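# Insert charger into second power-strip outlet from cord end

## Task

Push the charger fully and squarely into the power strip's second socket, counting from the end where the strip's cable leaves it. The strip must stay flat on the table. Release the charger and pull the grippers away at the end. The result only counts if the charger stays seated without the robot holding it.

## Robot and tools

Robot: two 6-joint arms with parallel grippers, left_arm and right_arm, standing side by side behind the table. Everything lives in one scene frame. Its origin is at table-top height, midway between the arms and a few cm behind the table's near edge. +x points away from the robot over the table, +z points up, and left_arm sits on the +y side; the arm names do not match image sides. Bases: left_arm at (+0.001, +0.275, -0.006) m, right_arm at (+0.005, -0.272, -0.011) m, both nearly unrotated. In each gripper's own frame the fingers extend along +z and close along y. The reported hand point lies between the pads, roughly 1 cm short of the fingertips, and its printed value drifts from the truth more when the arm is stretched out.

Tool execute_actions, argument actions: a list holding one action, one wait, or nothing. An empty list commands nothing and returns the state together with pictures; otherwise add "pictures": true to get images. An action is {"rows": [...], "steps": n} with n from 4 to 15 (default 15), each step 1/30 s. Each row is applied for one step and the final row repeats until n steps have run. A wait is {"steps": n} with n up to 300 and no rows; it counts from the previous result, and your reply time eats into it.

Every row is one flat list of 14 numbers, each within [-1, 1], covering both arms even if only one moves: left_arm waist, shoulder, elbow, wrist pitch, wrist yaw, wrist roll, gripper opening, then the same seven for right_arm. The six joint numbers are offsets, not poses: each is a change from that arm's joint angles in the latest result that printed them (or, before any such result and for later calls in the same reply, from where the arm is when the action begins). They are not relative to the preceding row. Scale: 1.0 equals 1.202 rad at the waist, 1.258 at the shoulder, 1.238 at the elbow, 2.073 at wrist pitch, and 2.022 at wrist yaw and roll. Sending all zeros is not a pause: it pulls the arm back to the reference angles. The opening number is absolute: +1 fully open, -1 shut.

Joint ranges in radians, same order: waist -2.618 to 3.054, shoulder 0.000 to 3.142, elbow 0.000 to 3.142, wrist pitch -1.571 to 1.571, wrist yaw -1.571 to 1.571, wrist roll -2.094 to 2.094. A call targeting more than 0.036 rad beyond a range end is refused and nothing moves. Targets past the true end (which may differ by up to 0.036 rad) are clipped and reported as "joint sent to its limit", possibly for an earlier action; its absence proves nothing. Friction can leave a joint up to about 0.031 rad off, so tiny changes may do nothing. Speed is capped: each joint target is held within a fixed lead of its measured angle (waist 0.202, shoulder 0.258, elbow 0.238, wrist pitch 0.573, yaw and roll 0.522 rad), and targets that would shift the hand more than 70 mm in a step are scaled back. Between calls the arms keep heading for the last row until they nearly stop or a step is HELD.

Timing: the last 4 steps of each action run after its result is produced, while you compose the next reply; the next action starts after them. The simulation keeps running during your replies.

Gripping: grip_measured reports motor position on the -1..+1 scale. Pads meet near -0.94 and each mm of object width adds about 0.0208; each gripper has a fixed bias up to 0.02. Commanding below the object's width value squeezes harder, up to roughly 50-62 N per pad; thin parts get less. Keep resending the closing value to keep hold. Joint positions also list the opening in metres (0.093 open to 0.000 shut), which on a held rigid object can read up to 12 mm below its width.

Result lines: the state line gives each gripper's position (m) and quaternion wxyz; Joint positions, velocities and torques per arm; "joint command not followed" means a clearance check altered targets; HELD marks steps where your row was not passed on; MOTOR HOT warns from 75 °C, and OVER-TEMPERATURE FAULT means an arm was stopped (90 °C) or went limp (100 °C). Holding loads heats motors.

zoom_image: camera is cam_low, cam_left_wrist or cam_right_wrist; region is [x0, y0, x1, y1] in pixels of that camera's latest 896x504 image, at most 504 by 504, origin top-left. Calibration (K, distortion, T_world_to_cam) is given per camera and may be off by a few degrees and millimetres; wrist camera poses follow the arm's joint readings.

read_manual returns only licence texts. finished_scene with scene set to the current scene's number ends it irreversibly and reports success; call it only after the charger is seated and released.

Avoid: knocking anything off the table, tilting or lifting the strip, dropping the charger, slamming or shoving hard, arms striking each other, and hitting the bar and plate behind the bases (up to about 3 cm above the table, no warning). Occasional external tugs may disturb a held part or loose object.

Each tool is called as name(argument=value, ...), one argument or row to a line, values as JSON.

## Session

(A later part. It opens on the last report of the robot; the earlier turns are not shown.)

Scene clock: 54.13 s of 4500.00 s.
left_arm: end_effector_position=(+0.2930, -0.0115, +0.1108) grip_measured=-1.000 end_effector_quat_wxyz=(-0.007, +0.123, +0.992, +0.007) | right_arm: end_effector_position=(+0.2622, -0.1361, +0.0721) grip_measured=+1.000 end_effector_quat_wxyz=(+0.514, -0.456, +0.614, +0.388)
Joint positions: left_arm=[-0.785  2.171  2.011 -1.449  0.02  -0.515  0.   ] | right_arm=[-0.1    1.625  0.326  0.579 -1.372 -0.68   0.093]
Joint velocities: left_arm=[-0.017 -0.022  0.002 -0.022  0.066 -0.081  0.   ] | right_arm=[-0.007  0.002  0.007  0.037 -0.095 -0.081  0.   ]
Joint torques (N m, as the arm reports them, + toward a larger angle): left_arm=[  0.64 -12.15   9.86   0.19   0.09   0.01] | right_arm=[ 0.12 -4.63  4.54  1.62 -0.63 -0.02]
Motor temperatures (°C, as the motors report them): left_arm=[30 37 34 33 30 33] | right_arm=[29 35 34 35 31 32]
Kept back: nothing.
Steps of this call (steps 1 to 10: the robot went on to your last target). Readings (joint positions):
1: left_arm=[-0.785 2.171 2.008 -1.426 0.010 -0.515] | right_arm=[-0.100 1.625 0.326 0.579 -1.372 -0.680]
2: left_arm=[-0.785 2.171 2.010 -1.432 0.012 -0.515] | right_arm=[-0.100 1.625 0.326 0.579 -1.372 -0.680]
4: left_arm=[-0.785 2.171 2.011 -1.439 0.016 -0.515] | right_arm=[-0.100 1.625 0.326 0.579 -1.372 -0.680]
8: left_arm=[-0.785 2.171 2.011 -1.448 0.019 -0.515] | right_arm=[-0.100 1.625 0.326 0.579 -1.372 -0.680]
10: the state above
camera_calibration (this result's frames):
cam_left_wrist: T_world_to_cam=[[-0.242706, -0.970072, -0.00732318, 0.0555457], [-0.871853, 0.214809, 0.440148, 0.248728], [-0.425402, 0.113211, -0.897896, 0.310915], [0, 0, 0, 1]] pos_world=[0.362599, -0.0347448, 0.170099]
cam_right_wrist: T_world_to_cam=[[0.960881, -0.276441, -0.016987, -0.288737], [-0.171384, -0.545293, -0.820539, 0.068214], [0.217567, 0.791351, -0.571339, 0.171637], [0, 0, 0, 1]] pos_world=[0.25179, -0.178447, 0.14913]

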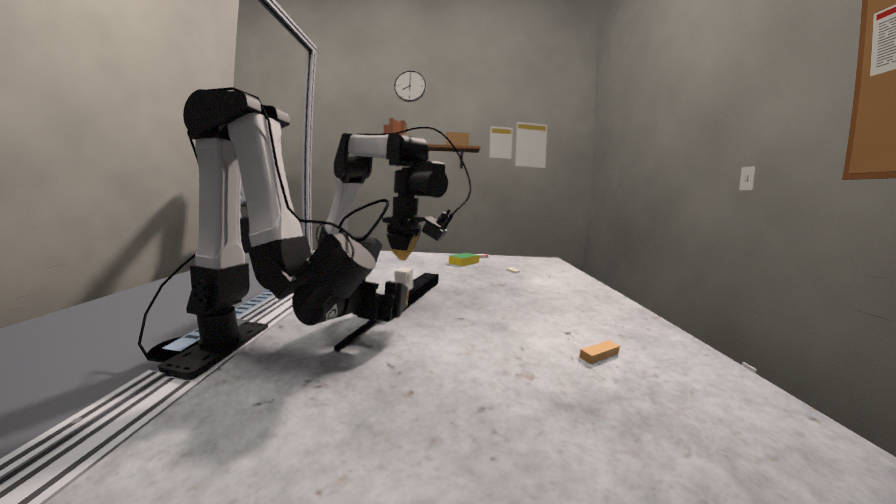

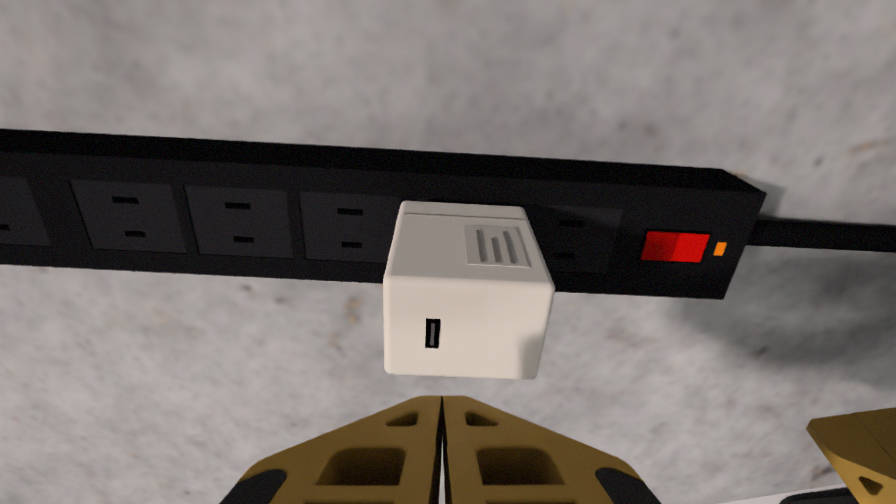

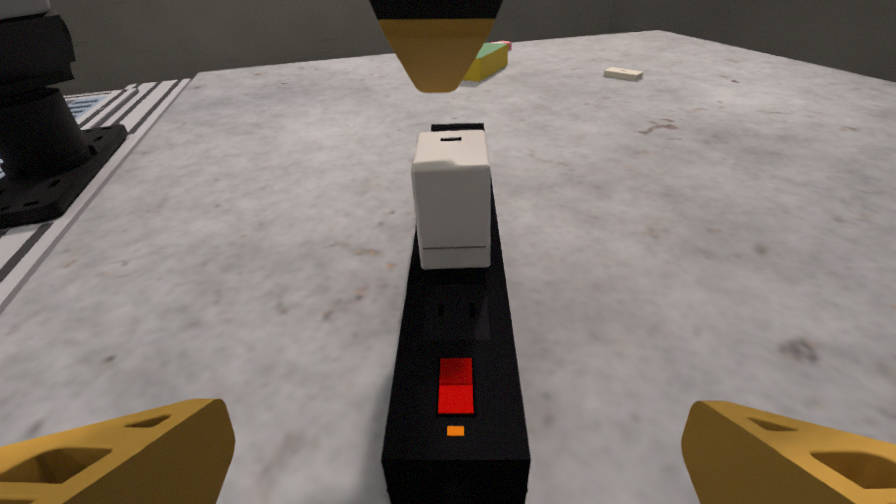

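execute_actions(
  actions=[
    {"rows": [[0,0.006,-0.008,0.012,0.004,0,-1,0,0,0,0,0,0,1],[0,0.011,-0.015,0.022,0.007,0,-1,0,0,0,0,0,0,1],[0,0.014,-0.02,0.03,0.009,0,-1,0,0,0,0,0,0,1],[0,0.016,-0.025,0.036,0.01,0,-1,0,0,0,0,0,0,1],[0,0.018,-0.03,0.04,0.01,0,-1,0,0,0,0,0,0,1],[0,0.019,-0.034,0.04,0.01,0,-1,0,0,0,0,0,0,1],[0,0.02,-0.038,0.04,0.01,0,-1,0,0,0,0,0,0,1],[0,0.021,-0.041,0.04,0.01,0,-1,0,0,0,0,0,0,1],[0,0.022,-0.044,0.04,0.01,0,-1,0,0,0,0,0,0,1],[0,0.022,-0.046,0.04,0.01,0,-1,0,0,0,0,0,0,1]], "steps": 12},
  ],
)

execute_actions(
  actions=[
    {"steps": 10},
  ],
  pictures=true,
)

Scene clock: 55.90 s of 4500.00 s.
left_arm: end_effector_position=(+0.2985, -0.0187, +0.1057) grip_measured=-1.000 end_effector_quat_wxyz=(+0.004, +0.124, +0.992, -0.007) | right_arm: end_effector_position=(+0.2622, -0.1361, +0.0721) grip_measured=+1.000 end_effector_quat_wxyz=(+0.514, -0.456, +0.614, +0.388)
Joint positions: left_arm=[-0.785  2.173  1.994 -1.397  0.029 -0.515  0.   ] | right_arm=[-0.1    1.625  0.326  0.579 -1.372 -0.68   0.093]
Joint velocities: left_arm=[ 0.002  0.076 -0.144  0.125  0.051  0.007  0.   ] | right_arm=[-0.027  0.002 -0.032  0.007  0.022  0.007  0.   ]
Joint torques (N m, as the arm reports them, + toward a larger angle): left_arm=[  0.17 -10.59   4.96   0.45   0.14  -0.03] | right_arm=[ 0.11 -4.63  4.55  1.62 -0.61 -0.03]
Motor temperatures (°C, as the motors report them): left_arm=[30 38 34 33 30 33] | right_arm=[29 35 34 35 31 32]
Steps of this call (steps 1 to 15: the robot went on to your last target; steps 16 to 45: nothing new was sent; steps 46 to 53: the first 8 steps of this action). Readings (joint positions):
46: left_arm=[-0.785 2.171 2.011 -1.451 0.021 -0.515] | right_arm=[-0.100 1.625 0.326 0.579 -1.372 -0.680]
47: left_arm=[-0.785 2.171 2.011 -1.448 0.022 -0.515] | right_arm=[-0.100 1.625 0.326 0.579 -1.372 -0.680]
49: left_arm=[-0.785 2.171 2.011 -1.432 0.025 -0.515] | right_arm=[-0.100 1.625 0.326 0.579 -1.372 -0.680]
53: the state above

Scene clock: 56.23 s of 4500.00 s.
left_arm: end_effector_position=(+0.2977, -0.0181, +0.0943) grip_measured=-1.000 end_effector_quat_wxyz=(-0.006, +0.123, +0.992, -0.001) | right_arm: end_effector_position=(+0.2622, -0.1361, +0.0721) grip_measured=+1.000 end_effector_quat_wxyz=(+0.514, -0.456, +0.614, +0.388)
Joint positions: left_arm=[-0.785  2.19   1.974 -1.383  0.032 -0.515  0.   ] | right_arm=[-0.1    1.625  0.326  0.579 -1.372 -0.68   0.093]
Joint velocities: left_arm=[ 0.012 -0.002 -0.012  0.066  0.022 -0.022  0.   ] | right_arm=[ 0.007  0.002 -0.012  0.022 -0.037 -0.051  0.   ]
Joint torques (N m, as the arm reports them, + toward a larger angle): left_arm=[  0.14 -11.66   5.24   0.39   0.12  -0.02] | right_arm=[ 0.15 -4.63  4.51  1.62 -0.62 -0.02]
Motor temperatures (°C, as the motors report them): left_arm=[30 38 34 33 30 33] | right_arm=[29 35 34 35 31 32]
Kept back: nothing.
Steps of this call (steps 1 to 4: the last 4 steps of your previous action; steps 5 to 10: the robot went on to your last target). Readings (joint positions):
1: left_arm=[-0.785 2.176 1.989 -1.394 0.030 -0.515] | right_arm=[-0.100 1.625 0.326 0.579 -1.372 -0.680]
2: left_arm=[-0.785 2.179 1.984 -1.391 0.030 -0.515] | right_arm=[-0.100 1.625 0.326 0.579 -1.372 -0.680]
4: left_arm=[-0.785 2.185 1.977 -1.388 0.031 -0.515] | right_arm=[-0.100 1.625 0.326 0.579 -1.372 -0.680]
8: left_arm=[-0.785 2.190 1.974 -1.384 0.032 -0.515] | right_arm=[-0.100 1.625 0.326 0.579 -1.372 -0.680]
10: the state above
camera_calibration (this result's frames):
cam_left_wrist: T_world_to_cam=[[-0.242817, -0.970035, 0.00846832, 0.0487303], [-0.872115, 0.222112, 0.435982, 0.262056], [-0.424799, 0.0984787, -0.899915, 0.298524], [0, 0, 0, 1]] pos_world=[0.367188, -0.040334, 0.153982]
cam_right_wrist: T_world_to_cam=[[0.960881, -0.276441, -0.016987, -0.288737], [-0.171384, -0.545293, -0.820539, 0.068214], [0.217567, 0.791351, -0.571339, 0.171637], [0, 0, 0, 1]] pos_world=[0.25179, -0.178447, 0.14913]

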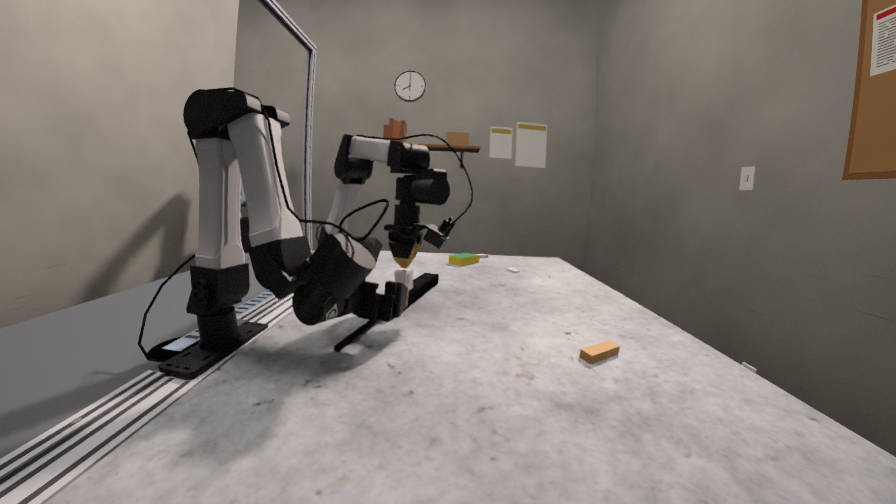

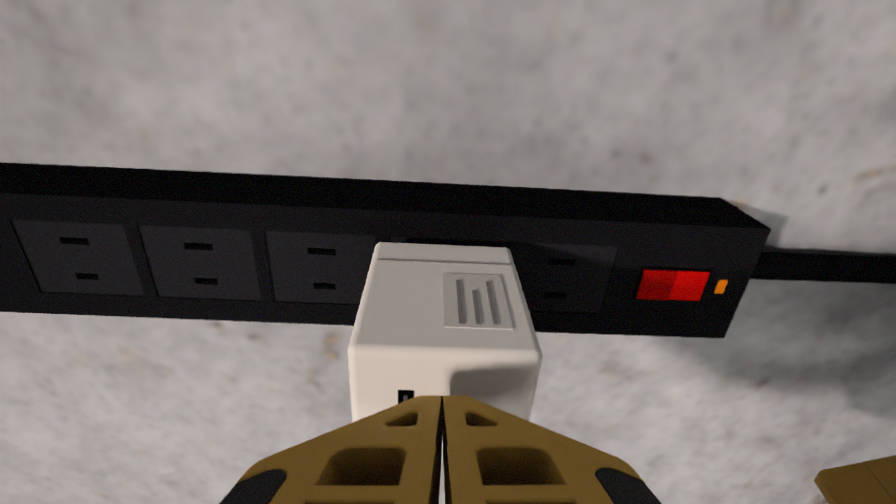

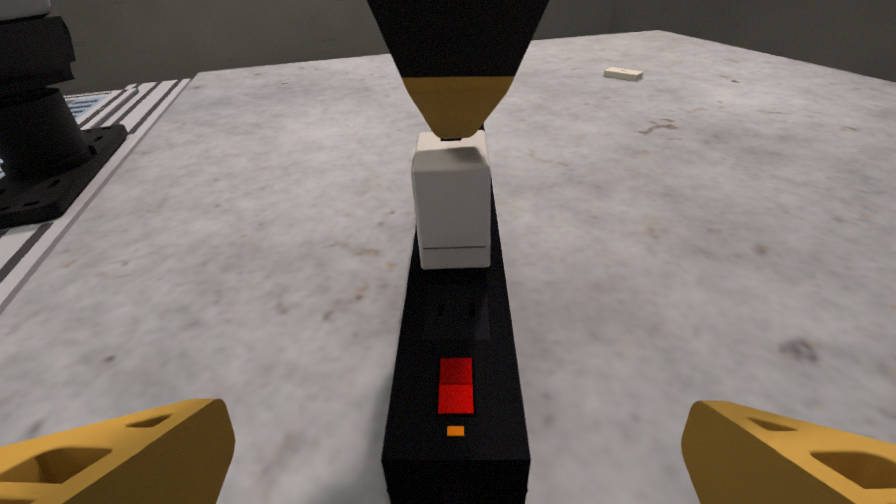

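execute_actions(
  actions=[
    {"rows": [[0,0.008,-0.012,-0.002,0,0,-1,0,0,0,0,0,0,1],[0,0.012,-0.016,-0.002,0,0,-1,0,0,0,0,0,0,1],[0,0.015,-0.019,-0.002,0,0,-1,0,0,0,0,0,0,1],[0,0.018,-0.022,-0.002,0,0,-1,0,0,0,0,0,0,1],[0,0.022,-0.024,-0.002,0,0,-1,0,0,0,0,0,0,1],[0,0.027,-0.027,-0.002,0,0,-1,0,0,0,0,0,0,1],[0,0.033,-0.03,-0.002,0,0,-1,0,0,0,0,0,0,1],[0,0.039,-0.033,-0.002,0,0,-1,0,0,0,0,0,0,1],[0,0.046,-0.037,-0.002,0,0,-1,0,0,0,0,0,0,1],[0,0.053,-0.04,-0.002,0,0,-1,0,0,0,0,0,0,1],[0,0.06,-0.044,-0.002,0,0,-1,0,0,0,0,0,0,1],[0,0.066,-0.047,-0.002,0,0,-1,0,0,0,0,0,0,1],[0,0.072,-0.05,-0.002,0,0,-1,0,0,0,0,0,0,1],[0,0.078,-0.053,-0.002,0,0,-1,0,0,0,0,0,0,1],[0,0.084,-0.056,-0.002,0,0,-1,0,0,0,0,0,0,1]], "steps": 15},
  ],
)

execute_actions(
  actions=[
    {"steps": 8},
  ],
  pictures=true,
)

Scene clock: 57.47 s of 4500.00 s.
left_arm: end_effector_position=(+0.2975, -0.0178, +0.0884) grip_measured=-1.000 end_effector_quat_wxyz=(-0.011, +0.123, +0.992, +0.003) | right_arm: end_effector_position=(+0.2622, -0.1361, +0.0721) grip_measured=+1.000 end_effector_quat_wxyz=(+0.514, -0.456, +0.614, +0.388)
Joint positions: left_arm=[-0.785  2.203  1.972 -1.381  0.032 -0.515  0.   ] | right_arm=[-0.1    1.625  0.326  0.579 -1.372 -0.68   0.093]
Joint velocities: left_arm=[-0.007  0.012  0.007  0.007  0.022  0.081  0.   ] | right_arm=[ 0.012 -0.022 -0.017  0.037 -0.007 -0.095  0.   ]
Joint torques (N m, as the arm reports them, + toward a larger angle): left_arm=[ 0.   -7.49  1.86  0.11  0.1  -0.05] | right_arm=[ 0.12 -4.59  4.53  1.62 -0.62 -0.03]
Motor temperatures (°C, as the motors report them): left_arm=[30 38 34 33 30 33] | right_arm=[29 35 34 36 31 32]
Steps of this call (steps 1 to 26: the robot went on to your last target; steps 27 to 37: the first 11 steps of this action). Readings (joint positions):
27: left_arm=[-0.785 2.190 1.974 -1.380 0.032 -0.515] | right_arm=[-0.100 1.625 0.326 0.579 -1.372 -0.680]
28: left_arm=[-0.785 2.190 1.974 -1.381 0.032 -0.515] | right_arm=[-0.100 1.625 0.326 0.579 -1.372 -0.680]
30: left_arm=[-0.785 2.190 1.974 -1.381 0.032 -0.515] | right_arm=[-0.100 1.625 0.326 0.579 -1.372 -0.680]
34: left_arm=[-0.785 2.201 1.972 -1.381 0.032 -0.515] | right_arm=[-0.100 1.625 0.326 0.579 -1.372 -0.680]
37: the state above

Scene clock: 57.73 s of 4500.00 s.
left_arm: end_effector_position=(+0.2974, -0.0177, +0.0873) grip_measured=-1.000 end_effector_quat_wxyz=(-0.013, +0.123, +0.992, +0.004) | right_arm: end_effector_position=(+0.2622, -0.1361, +0.0721) grip_measured=+1.000 end_effector_quat_wxyz=(+0.514, -0.456, +0.614, +0.388)
Joint positions: left_arm=[-0.785  2.206  1.972 -1.381  0.032 -0.515  0.   ] | right_arm=[-0.1    1.625  0.326  0.579 -1.372 -0.68   0.093]
Joint velocities: left_arm=[ 0.002 -0.002  0.007  0.037  0.007 -0.051  0.   ] | right_arm=[-0.002 -0.027  0.007  0.037 -0.007  0.037  0.   ]
Joint torques (N m, as the arm reports them, + toward a larger angle): left_arm=[ 0.21 -5.2   0.74  0.17  0.02 -0.04] | right_arm=[ 0.12 -4.61  4.51  1.62 -0.63 -0.03]
Motor temperatures (°C, as the motors report them): left_arm=[30 38 34 33 30 33] | right_arm=[29 35 34 36 31 32]
Kept back: nothing.
Steps of this call (steps 1 to 4: the last 4 steps of your previous action; steps 5 to 8: the robot went on to your last target). Readings (joint positions):
1: left_arm=[-0.785 2.204 1.972 -1.382 0.032 -0.515] | right_arm=[-0.100 1.625 0.326 0.579 -1.372 -0.680]
2: left_arm=[-0.785 2.204 1.972 -1.381 0.032 -0.515] | right_arm=[-0.100 1.625 0.326 0.579 -1.372 -0.680]
4: left_arm=[-0.785 2.206 1.972 -1.381 0.032 -0.515] | right_arm=[-0.100 1.625 0.326 0.579 -1.372 -0.680]
8: the state above
camera_calibration (this result's frames):
cam_left_wrist: T_world_to_cam=[[-0.242384, -0.97018, 0.000507691, 0.0496476], [-0.866711, 0.216769, 0.449249, 0.261934], [-0.435962, 0.108451, -0.893407, 0.295048], [0, 0, 0, 1]] pos_world=[0.367685, -0.0406102, 0.145899]
cam_right_wrist: T_world_to_cam=[[0.960881, -0.276441, -0.016987, -0.288737], [-0.171384, -0.545293, -0.820539, 0.068214], [0.217567, 0.791351, -0.571339, 0.171637], [0, 0, 0, 1]] pos_world=[0.25179, -0.178447, 0.14913]

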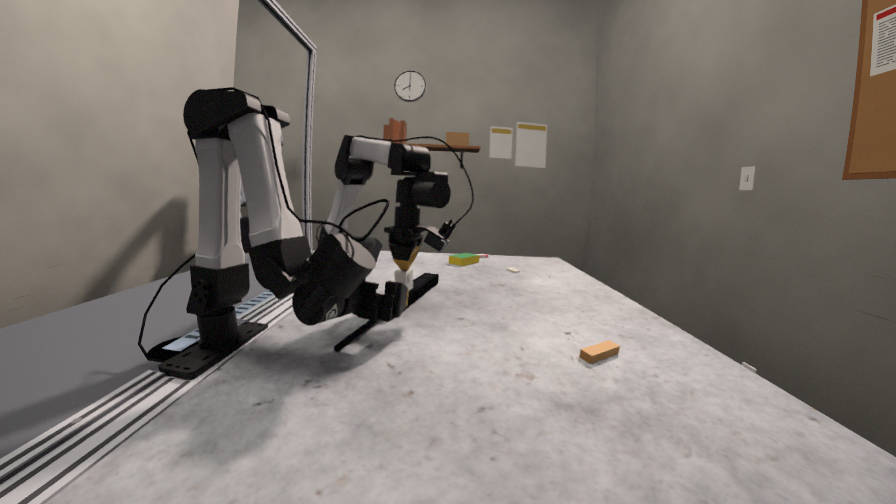

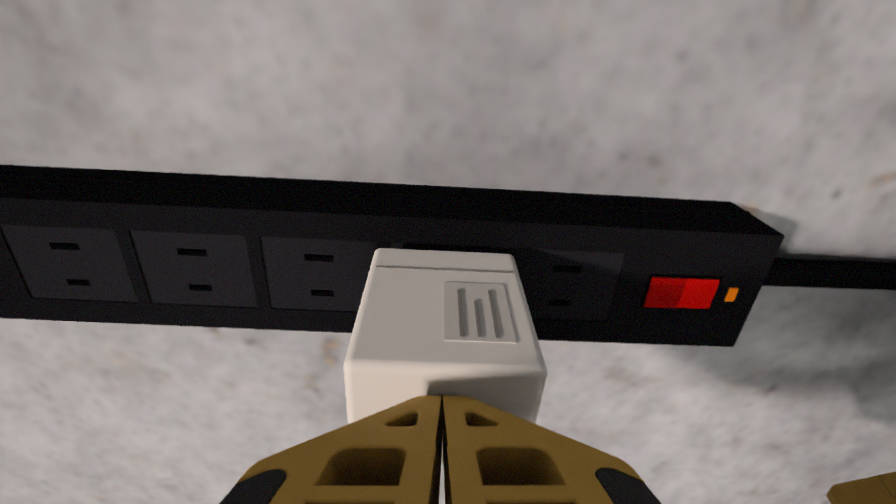

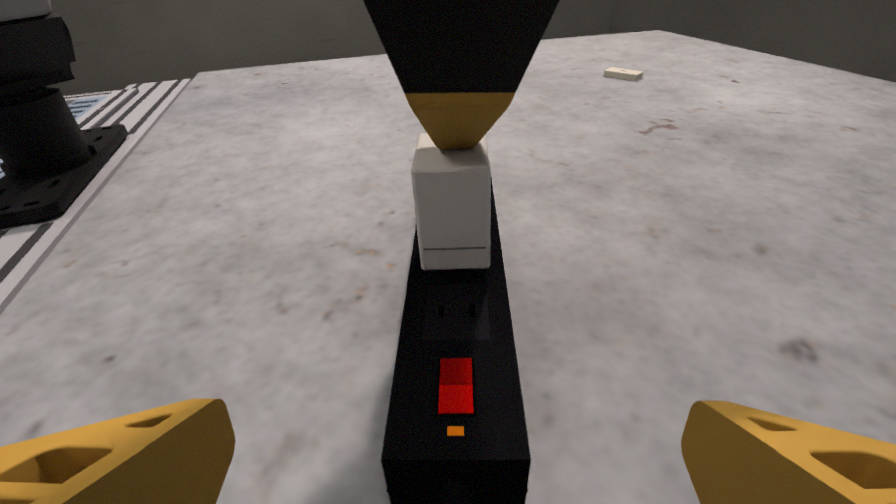

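zoom_image(
  camera="cam_right_wrist",
  region=[390, 220, 520, 350],
)

Region (390, 220, 520, 350) of cam_right_wrist's 896x504 image, scaled by 3.877, with more detail than that image has.

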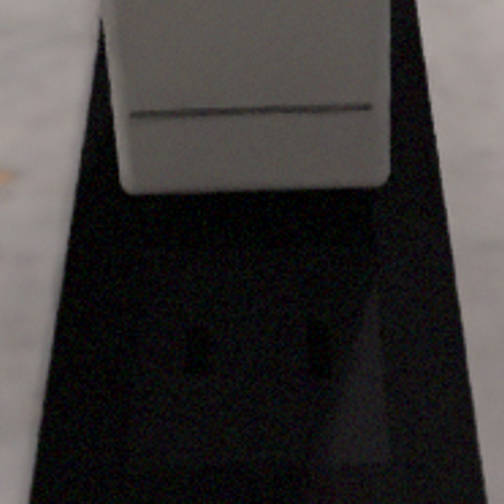

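execute_actions(
  actions=[
    {"rows": [[0,0.074,-0.053,0,0,0,-1,0,0,0,0,0,0,1],[0,0.078,-0.052,0.001,0,0,-1,0,0,0,0,0,0,1],[0,0.082,-0.051,0.002,0,0,-1,0,0,0,0,0,0,1],[0,0.086,-0.05,0.003,0,0,-1,0,0,0,0,0,0,1],[0,0.09,-0.049,0.004,0,0,-1,0,0,0,0,0,0,1],[0,0.094,-0.048,0.005,0,0,-1,0,0,0,0,0,0,1],[0,0.098,-0.047,0.006,0,0,-1,0,0,0,0,0,0,1],[0,0.102,-0.046,0.007,0,0,-1,0,0,0,0,0,0,1],[0,0.106,-0.045,0.008,0,0,-1,0,0,0,0,0,0,1],[0,0.11,-0.045,0.008,0,0,-1,0,0,0,0,0,0,1],[0,0.114,-0.045,0.008,0,0,-1,0,0,0,0,0,0,1],[0,0.118,-0.045,0.008,0,0,-1,0,0,0,0,0,0,1],[0,0.122,-0.045,0.008,0,0,-1,0,0,0,0,0,0,1],[0,0.126,-0.045,0.008,0,0,-1,0,0,0,0,0,0,1],[0,0.13,-0.045,0.008,0,0,-1,0,0,0,0,0,0,1]], "steps": 15},
  ],
)

execute_actions(
  actions=[
    {"steps": 8},
  ],
  pictures=true,
)

Scene clock: 59.13 s of 4500.00 s.
left_arm: end_effector_position=(+0.2990, -0.0186, +0.0801) grip_measured=-1.000 end_effector_quat_wxyz=(-0.016, +0.123, +0.992, +0.007) | right_arm: end_effector_position=(+0.2622, -0.1361, +0.0721) grip_measured=+1.000 end_effector_quat_wxyz=(+0.514, -0.456, +0.614, +0.388)
Joint positions: left_arm=[-0.785  2.224  1.972 -1.372  0.03  -0.515  0.   ] | right_arm=[-0.1    1.625  0.326  0.579 -1.372 -0.68   0.093]
Joint velocities: left_arm=[-0.007  0.325 -0.017 -0.447 -0.256 -0.037  0.   ] | right_arm=[ 0.002  0.002 -0.002  0.066 -0.007 -0.022  0.   ]
Joint torques (N m, as the arm reports them, + toward a larger angle): left_arm=[ 0.38 -4.18  1.92  0.82  0.37 -0.06] | right_arm=[ 0.13 -4.6   4.51  1.62 -0.62 -0.04]
Motor temperatures (°C, as the motors report them): left_arm=[30 38 34 33 30 33] | right_arm=[29 35 34 36 31 32]
Steps of this call (steps 1 to 15: the robot went on to your last target; steps 16 to 31: nothing new was sent; steps 32 to 42: the first 11 steps of this action). Readings (joint positions):
32: left_arm=[-0.785 2.206 1.972 -1.381 0.032 -0.515] | right_arm=[-0.100 1.625 0.326 0.579 -1.372 -0.680]
33: left_arm=[-0.785 2.206 1.972 -1.381 0.032 -0.515] | right_arm=[-0.100 1.625 0.326 0.579 -1.372 -0.680]
35: left_arm=[-0.785 2.207 1.972 -1.380 0.032 -0.515] | right_arm=[-0.100 1.625 0.326 0.579 -1.372 -0.680]
39: left_arm=[-0.785 2.209 1.972 -1.376 0.032 -0.515] | right_arm=[-0.100 1.625 0.326 0.579 -1.372 -0.680]
42: the state above

Scene clock: 59.40 s of 4500.00 s.
left_arm: end_effector_position=(+0.2984, -0.0181, +0.0800) grip_measured=-1.000 end_effector_quat_wxyz=(-0.017, +0.123, +0.992, +0.008) | right_arm: end_effector_position=(+0.2622, -0.1361, +0.0721) grip_measured=+1.000 end_effector_quat_wxyz=(+0.514, -0.456, +0.614, +0.388)
Joint positions: left_arm=[-0.785  2.224  1.972 -1.375  0.03  -0.515  0.   ] | right_arm=[-0.1    1.625  0.326  0.579 -1.372 -0.68   0.093]
Joint velocities: left_arm=[-0.007  0.012  0.012 -0.066  0.037 -0.022  0.   ] | right_arm=[ 0.007 -0.007  0.012  0.007 -0.022  0.007  0.   ]
Joint torques (N m, as the arm reports them, + toward a larger angle): left_arm=[ 0.13 -0.95  1.87  0.27  0.06 -0.03] | right_arm=[ 0.15 -4.66  4.49  1.61 -0.62 -0.02]
Motor temperatures (°C, as the motors report them): left_arm=[30 38 34 32 30 33] | right_arm=[29 35 34 36 31 32]
Kept back: nothing.
Steps of this call (steps 1 to 4: the last 4 steps of your previous action; steps 5 to 8: the robot went on to your last target). Readings (joint positions):
1: left_arm=[-0.785 2.224 1.972 -1.375 0.031 -0.515] | right_arm=[-0.100 1.625 0.326 0.579 -1.372 -0.680]
2: left_arm=[-0.785 2.224 1.972 -1.375 0.030 -0.515] | right_arm=[-0.100 1.625 0.326 0.579 -1.372 -0.680]
4: left_arm=[-0.785 2.224 1.972 -1.375 0.030 -0.515] | right_arm=[-0.100 1.625 0.326 0.579 -1.372 -0.680]
8: the state above
camera_calibration (this result's frames):
cam_left_wrist: T_world_to_cam=[[-0.242177, -0.970207, -0.00704137, 0.0500917], [-0.863107, 0.212117, 0.458314, 0.264278], [-0.443166, 0.117071, -0.888762, 0.290882], [0, 0, 0, 1]] pos_world=[0.36914, -0.0415123, 0.137755]
cam_right_wrist: T_world_to_cam=[[0.960881, -0.276441, -0.016987, -0.288737], [-0.171384, -0.545293, -0.820539, 0.068214], [0.217567, 0.791351, -0.571339, 0.171637], [0, 0, 0, 1]] pos_world=[0.25179, -0.178447, 0.14913]

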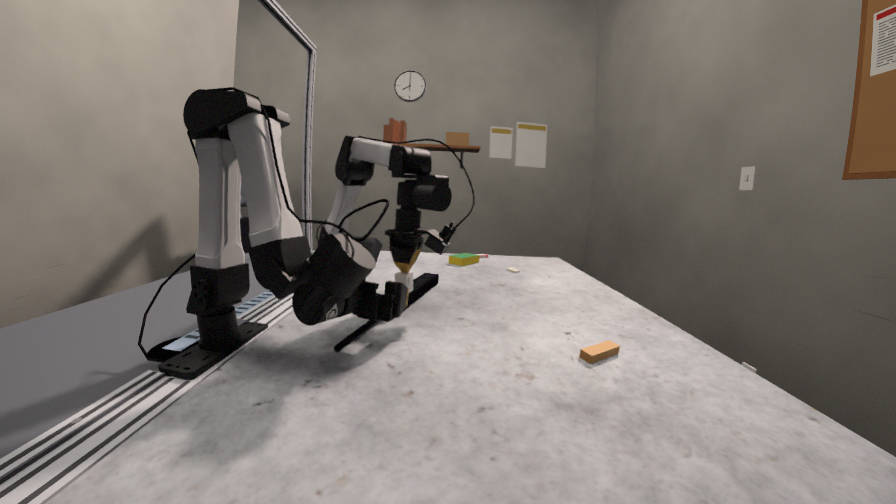

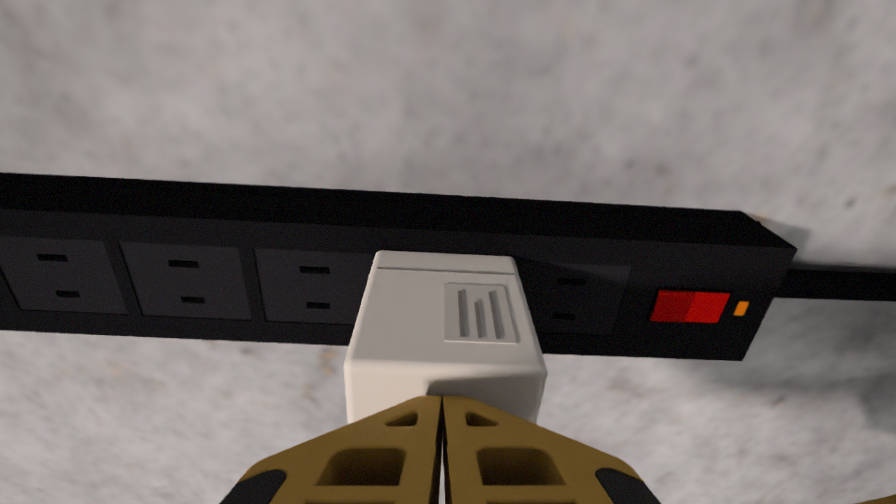

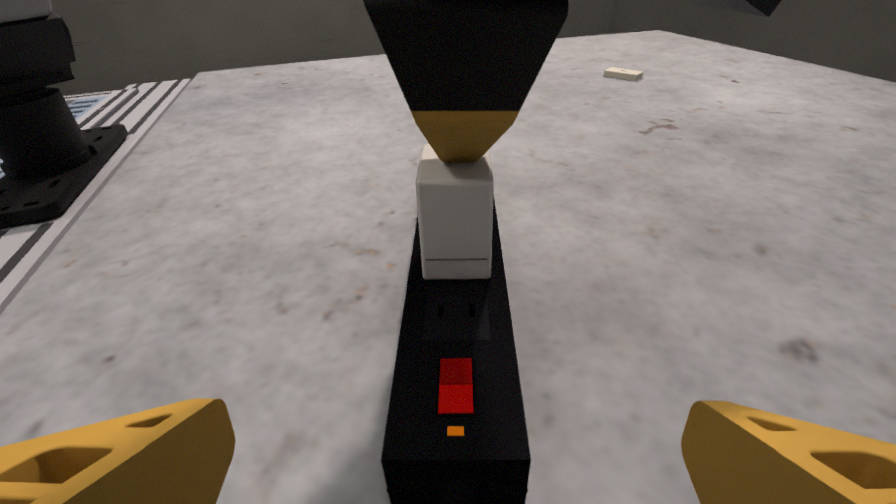

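execute_actions(
  actions=[
    {"rows": [[0,0.085,-0.034,0.004,0,0,-1,-0.01,-0.006,0,0.01,0,0,1],[0,0.055,-0.022,0.002,0,0,-1,-0.025,-0.015,0,0.01,0,0,1],[0,0.025,-0.01,0,0,0,-1,-0.045,-0.027,0,0.01,0,0,1],[0,0,0,0,0,0,-1,-0.07,-0.042,0,0.01,0,0,1],[0,-0.02,0,0,0,0,-1,-0.097,-0.058,0,0.01,0,0,1],[0,-0.045,0,0,0,0,-1,-0.125,-0.075,0,0.01,0,0,1],[0.005,-0.075,-0.005,0,0,0,-1,-0.153,-0.092,0,0.01,0,0,1],[0.015,-0.11,-0.015,0,0,0,-1,-0.18,-0.108,0,0.01,0,0,1],[0.03,-0.145,-0.03,0,0,0,-1,-0.207,-0.124,0,0.01,0,0,1],[0.05,-0.18,-0.05,0,0,0,-1,-0.234,-0.14,0,0.01,0,0,1],[0.075,-0.215,-0.07,0,0,0,-1,-0.26,-0.156,0,0.01,0,0,1],[0.1,-0.25,-0.095,0,0,0,-1,-0.283,-0.17,0,0.01,0,0,1],[0.125,-0.285,-0.12,0,0,0,-1,-0.302,-0.182,0,0.01,0,0,1],[0.15,-0.315,-0.145,0,0,0,-1,-0.318,-0.192,0,0.01,0,0,1],[0.17,-0.34,-0.165,0,0,0,-1,-0.33,-0.2,0,0.01,0,0,1]], "steps": 15},
  ],
)

execute_actions(
  actions=[
    {"steps": 10},
  ],
  pictures=true,
)

Scene clock: 60.63 s of 4500.00 s.
left_arm: end_effector_position=(+0.2970, -0.0088, +0.1243) grip_measured=-1.000 end_effector_quat_wxyz=(+0.024, +0.115, +0.993, -0.024) | right_arm: end_effector_position=(+0.2882, -0.2024, +0.1077) grip_measured=+1.000 end_effector_quat_wxyz=(+0.595, -0.417, +0.629, +0.276)
Joint positions: left_arm=[-0.768  2.084  1.928 -1.368  0.033 -0.515  0.   ] | right_arm=[-0.347  1.481  0.326  0.585 -1.372 -0.68   0.093]
Joint velocities: left_arm=[ 0.369 -1.375 -0.545 -0.022  0.081  0.022  0.   ] | right_arm=[-0.95  -0.589  0.002  0.051 -0.022 -0.037  0.   ]
Joint torques (N m, as the arm reports them, + toward a larger angle): left_arm=[  3.79 -15.67   6.43   0.37   0.07  -0.04] | right_arm=[-0.58 -5.19  5.33  1.86 -0.53 -0.01]
Motor temperatures (°C, as the motors report them): left_arm=[30 38 34 32 30 33] | right_arm=[29 35 34 36 31 32]
Steps of this call (steps 1 to 15: the robot went on to your last target; steps 16 to 26: nothing new was sent; steps 27 to 37: the first 11 steps of this action). Readings (joint positions):
27: left_arm=[-0.785 2.224 1.972 -1.375 0.030 -0.515] | right_arm=[-0.100 1.625 0.326 0.580 -1.372 -0.680]
28: left_arm=[-0.785 2.221 1.973 -1.375 0.030 -0.515] | right_arm=[-0.102 1.625 0.326 0.581 -1.372 -0.680]
30: left_arm=[-0.785 2.216 1.973 -1.375 0.030 -0.515] | right_arm=[-0.126 1.617 0.326 0.581 -1.372 -0.680]
34: left_arm=[-0.785 2.190 1.969 -1.373 0.030 -0.515] | right_arm=[-0.247 1.546 0.326 0.582 -1.372 -0.680]
37: the state above

Scene clock: 60.97 s of 4500.00 s.
left_arm: end_effector_position=(+0.3090, +0.0789, +0.2070) grip_measured=-1.000 end_effector_quat_wxyz=(+0.107, +0.018, +0.992, -0.066) | right_arm: end_effector_position=(+0.2932, -0.2404, +0.1303) grip_measured=+1.000 end_effector_quat_wxyz=(+0.633, -0.399, +0.632, +0.202)
Joint positions: left_arm=[-0.569  1.77   1.805 -1.377  0.024 -0.515  0.   ] | right_arm=[-0.484  1.389  0.326  0.592 -1.372 -0.68   0.093]
Joint velocities: left_arm=[-0.076  0.085 -0.208  0.007 -0.007  0.007  0.   ] | right_arm=[ 0.007  0.007 -0.017  0.007  0.022  0.037  0.   ]
Joint torques (N m, as the arm reports them, + toward a larger angle): left_arm=[-0.21 -6.93  5.03  0.85  0.13 -0.02] | right_arm=[-0.82 -4.85  5.74  1.86 -0.48 -0.01]
Motor temperatures (°C, as the motors report them): left_arm=[30 38 34 32 30 33] | right_arm=[29 35 34 36 31 32]
Kept back: nothing.
Steps of this call (steps 1 to 4: the last 4 steps of your previous action; steps 5 to 10: the robot went on to your last target). Readings (joint positions):
1: left_arm=[-0.749 2.034 1.908 -1.366 0.035 -0.515] | right_arm=[-0.379 1.461 0.326 0.586 -1.372 -0.680]
2: left_arm=[-0.723 1.979 1.886 -1.365 0.036 -0.515] | right_arm=[-0.408 1.442 0.326 0.587 -1.372 -0.680]
4: left_arm=[-0.652 1.871 1.840 -1.363 0.036 -0.515] | right_arm=[-0.456 1.410 0.326 0.589 -1.372 -0.680]
8: left_arm=[-0.566 1.770 1.812 -1.378 0.024 -0.515] | right_arm=[-0.484 1.389 0.326 0.592 -1.372 -0.680]
10: the state above
camera_calibration (this result's frames):
cam_left_wrist: T_world_to_cam=[[-0.0495903, -0.989961, 0.132357, 0.0608081], [-0.972668, 0.0779667, 0.21872, 0.288716], [-0.226843, -0.117893, -0.96677, 0.364927], [0, 0, 0, 1]] pos_world=[0.366622, 0.0807097, 0.281604]
cam_right_wrist: T_world_to_cam=[[0.767096, -0.594652, 0.240734, -0.399583], [-0.164692, -0.545209, -0.821963, 0.0626851], [0.620032, 0.590877, -0.516163, 0.107324], [0, 0, 0, 1]] pos_world=[0.250298, -0.266852, 0.203115]

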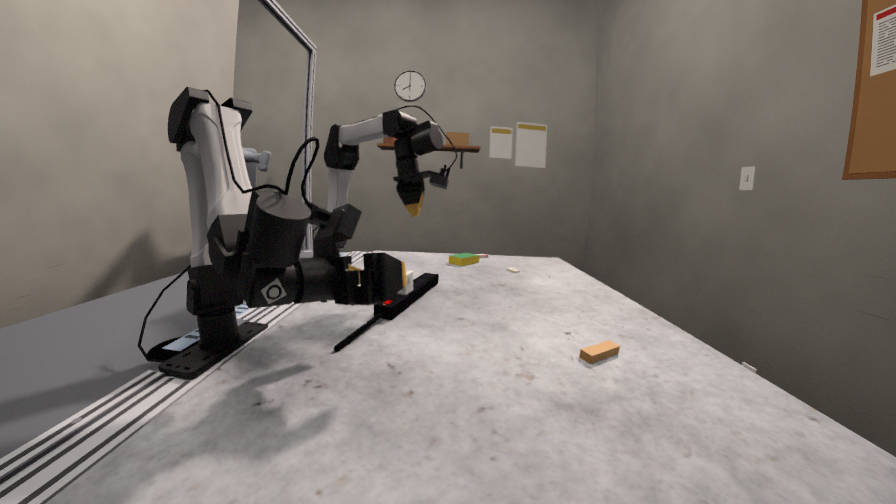

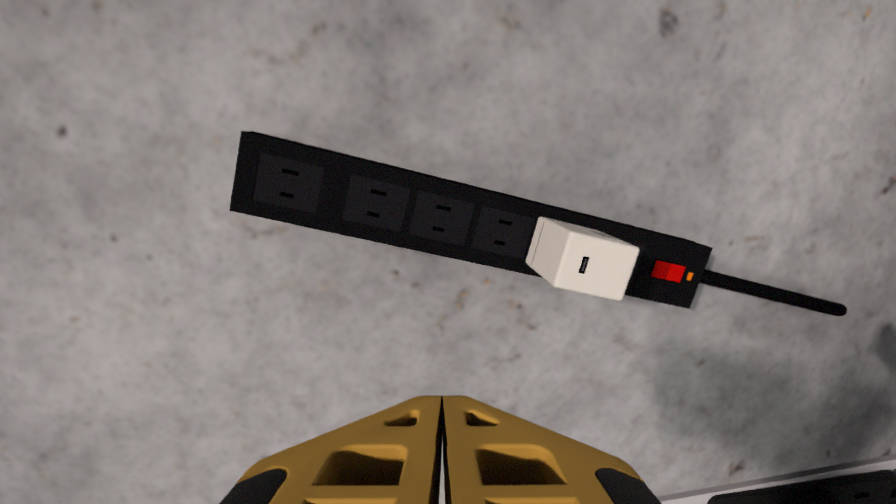

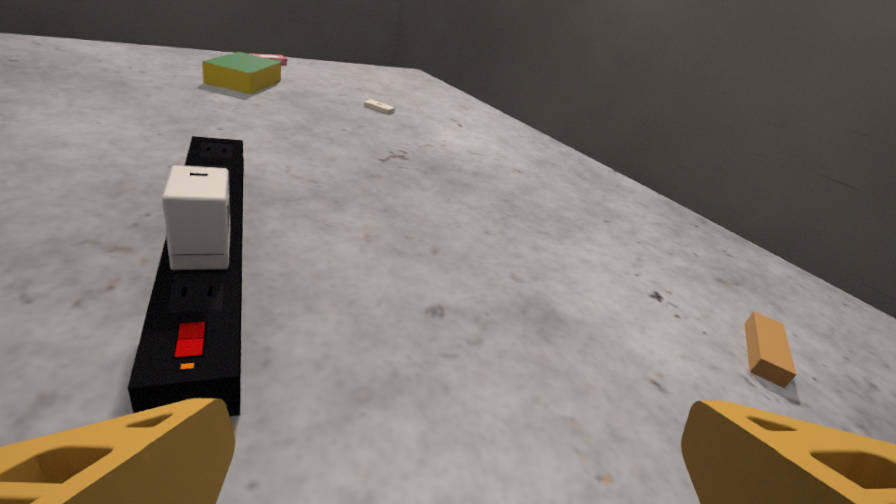

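finished_scene(
  scene=1,
)

The scene is finished: the task was done.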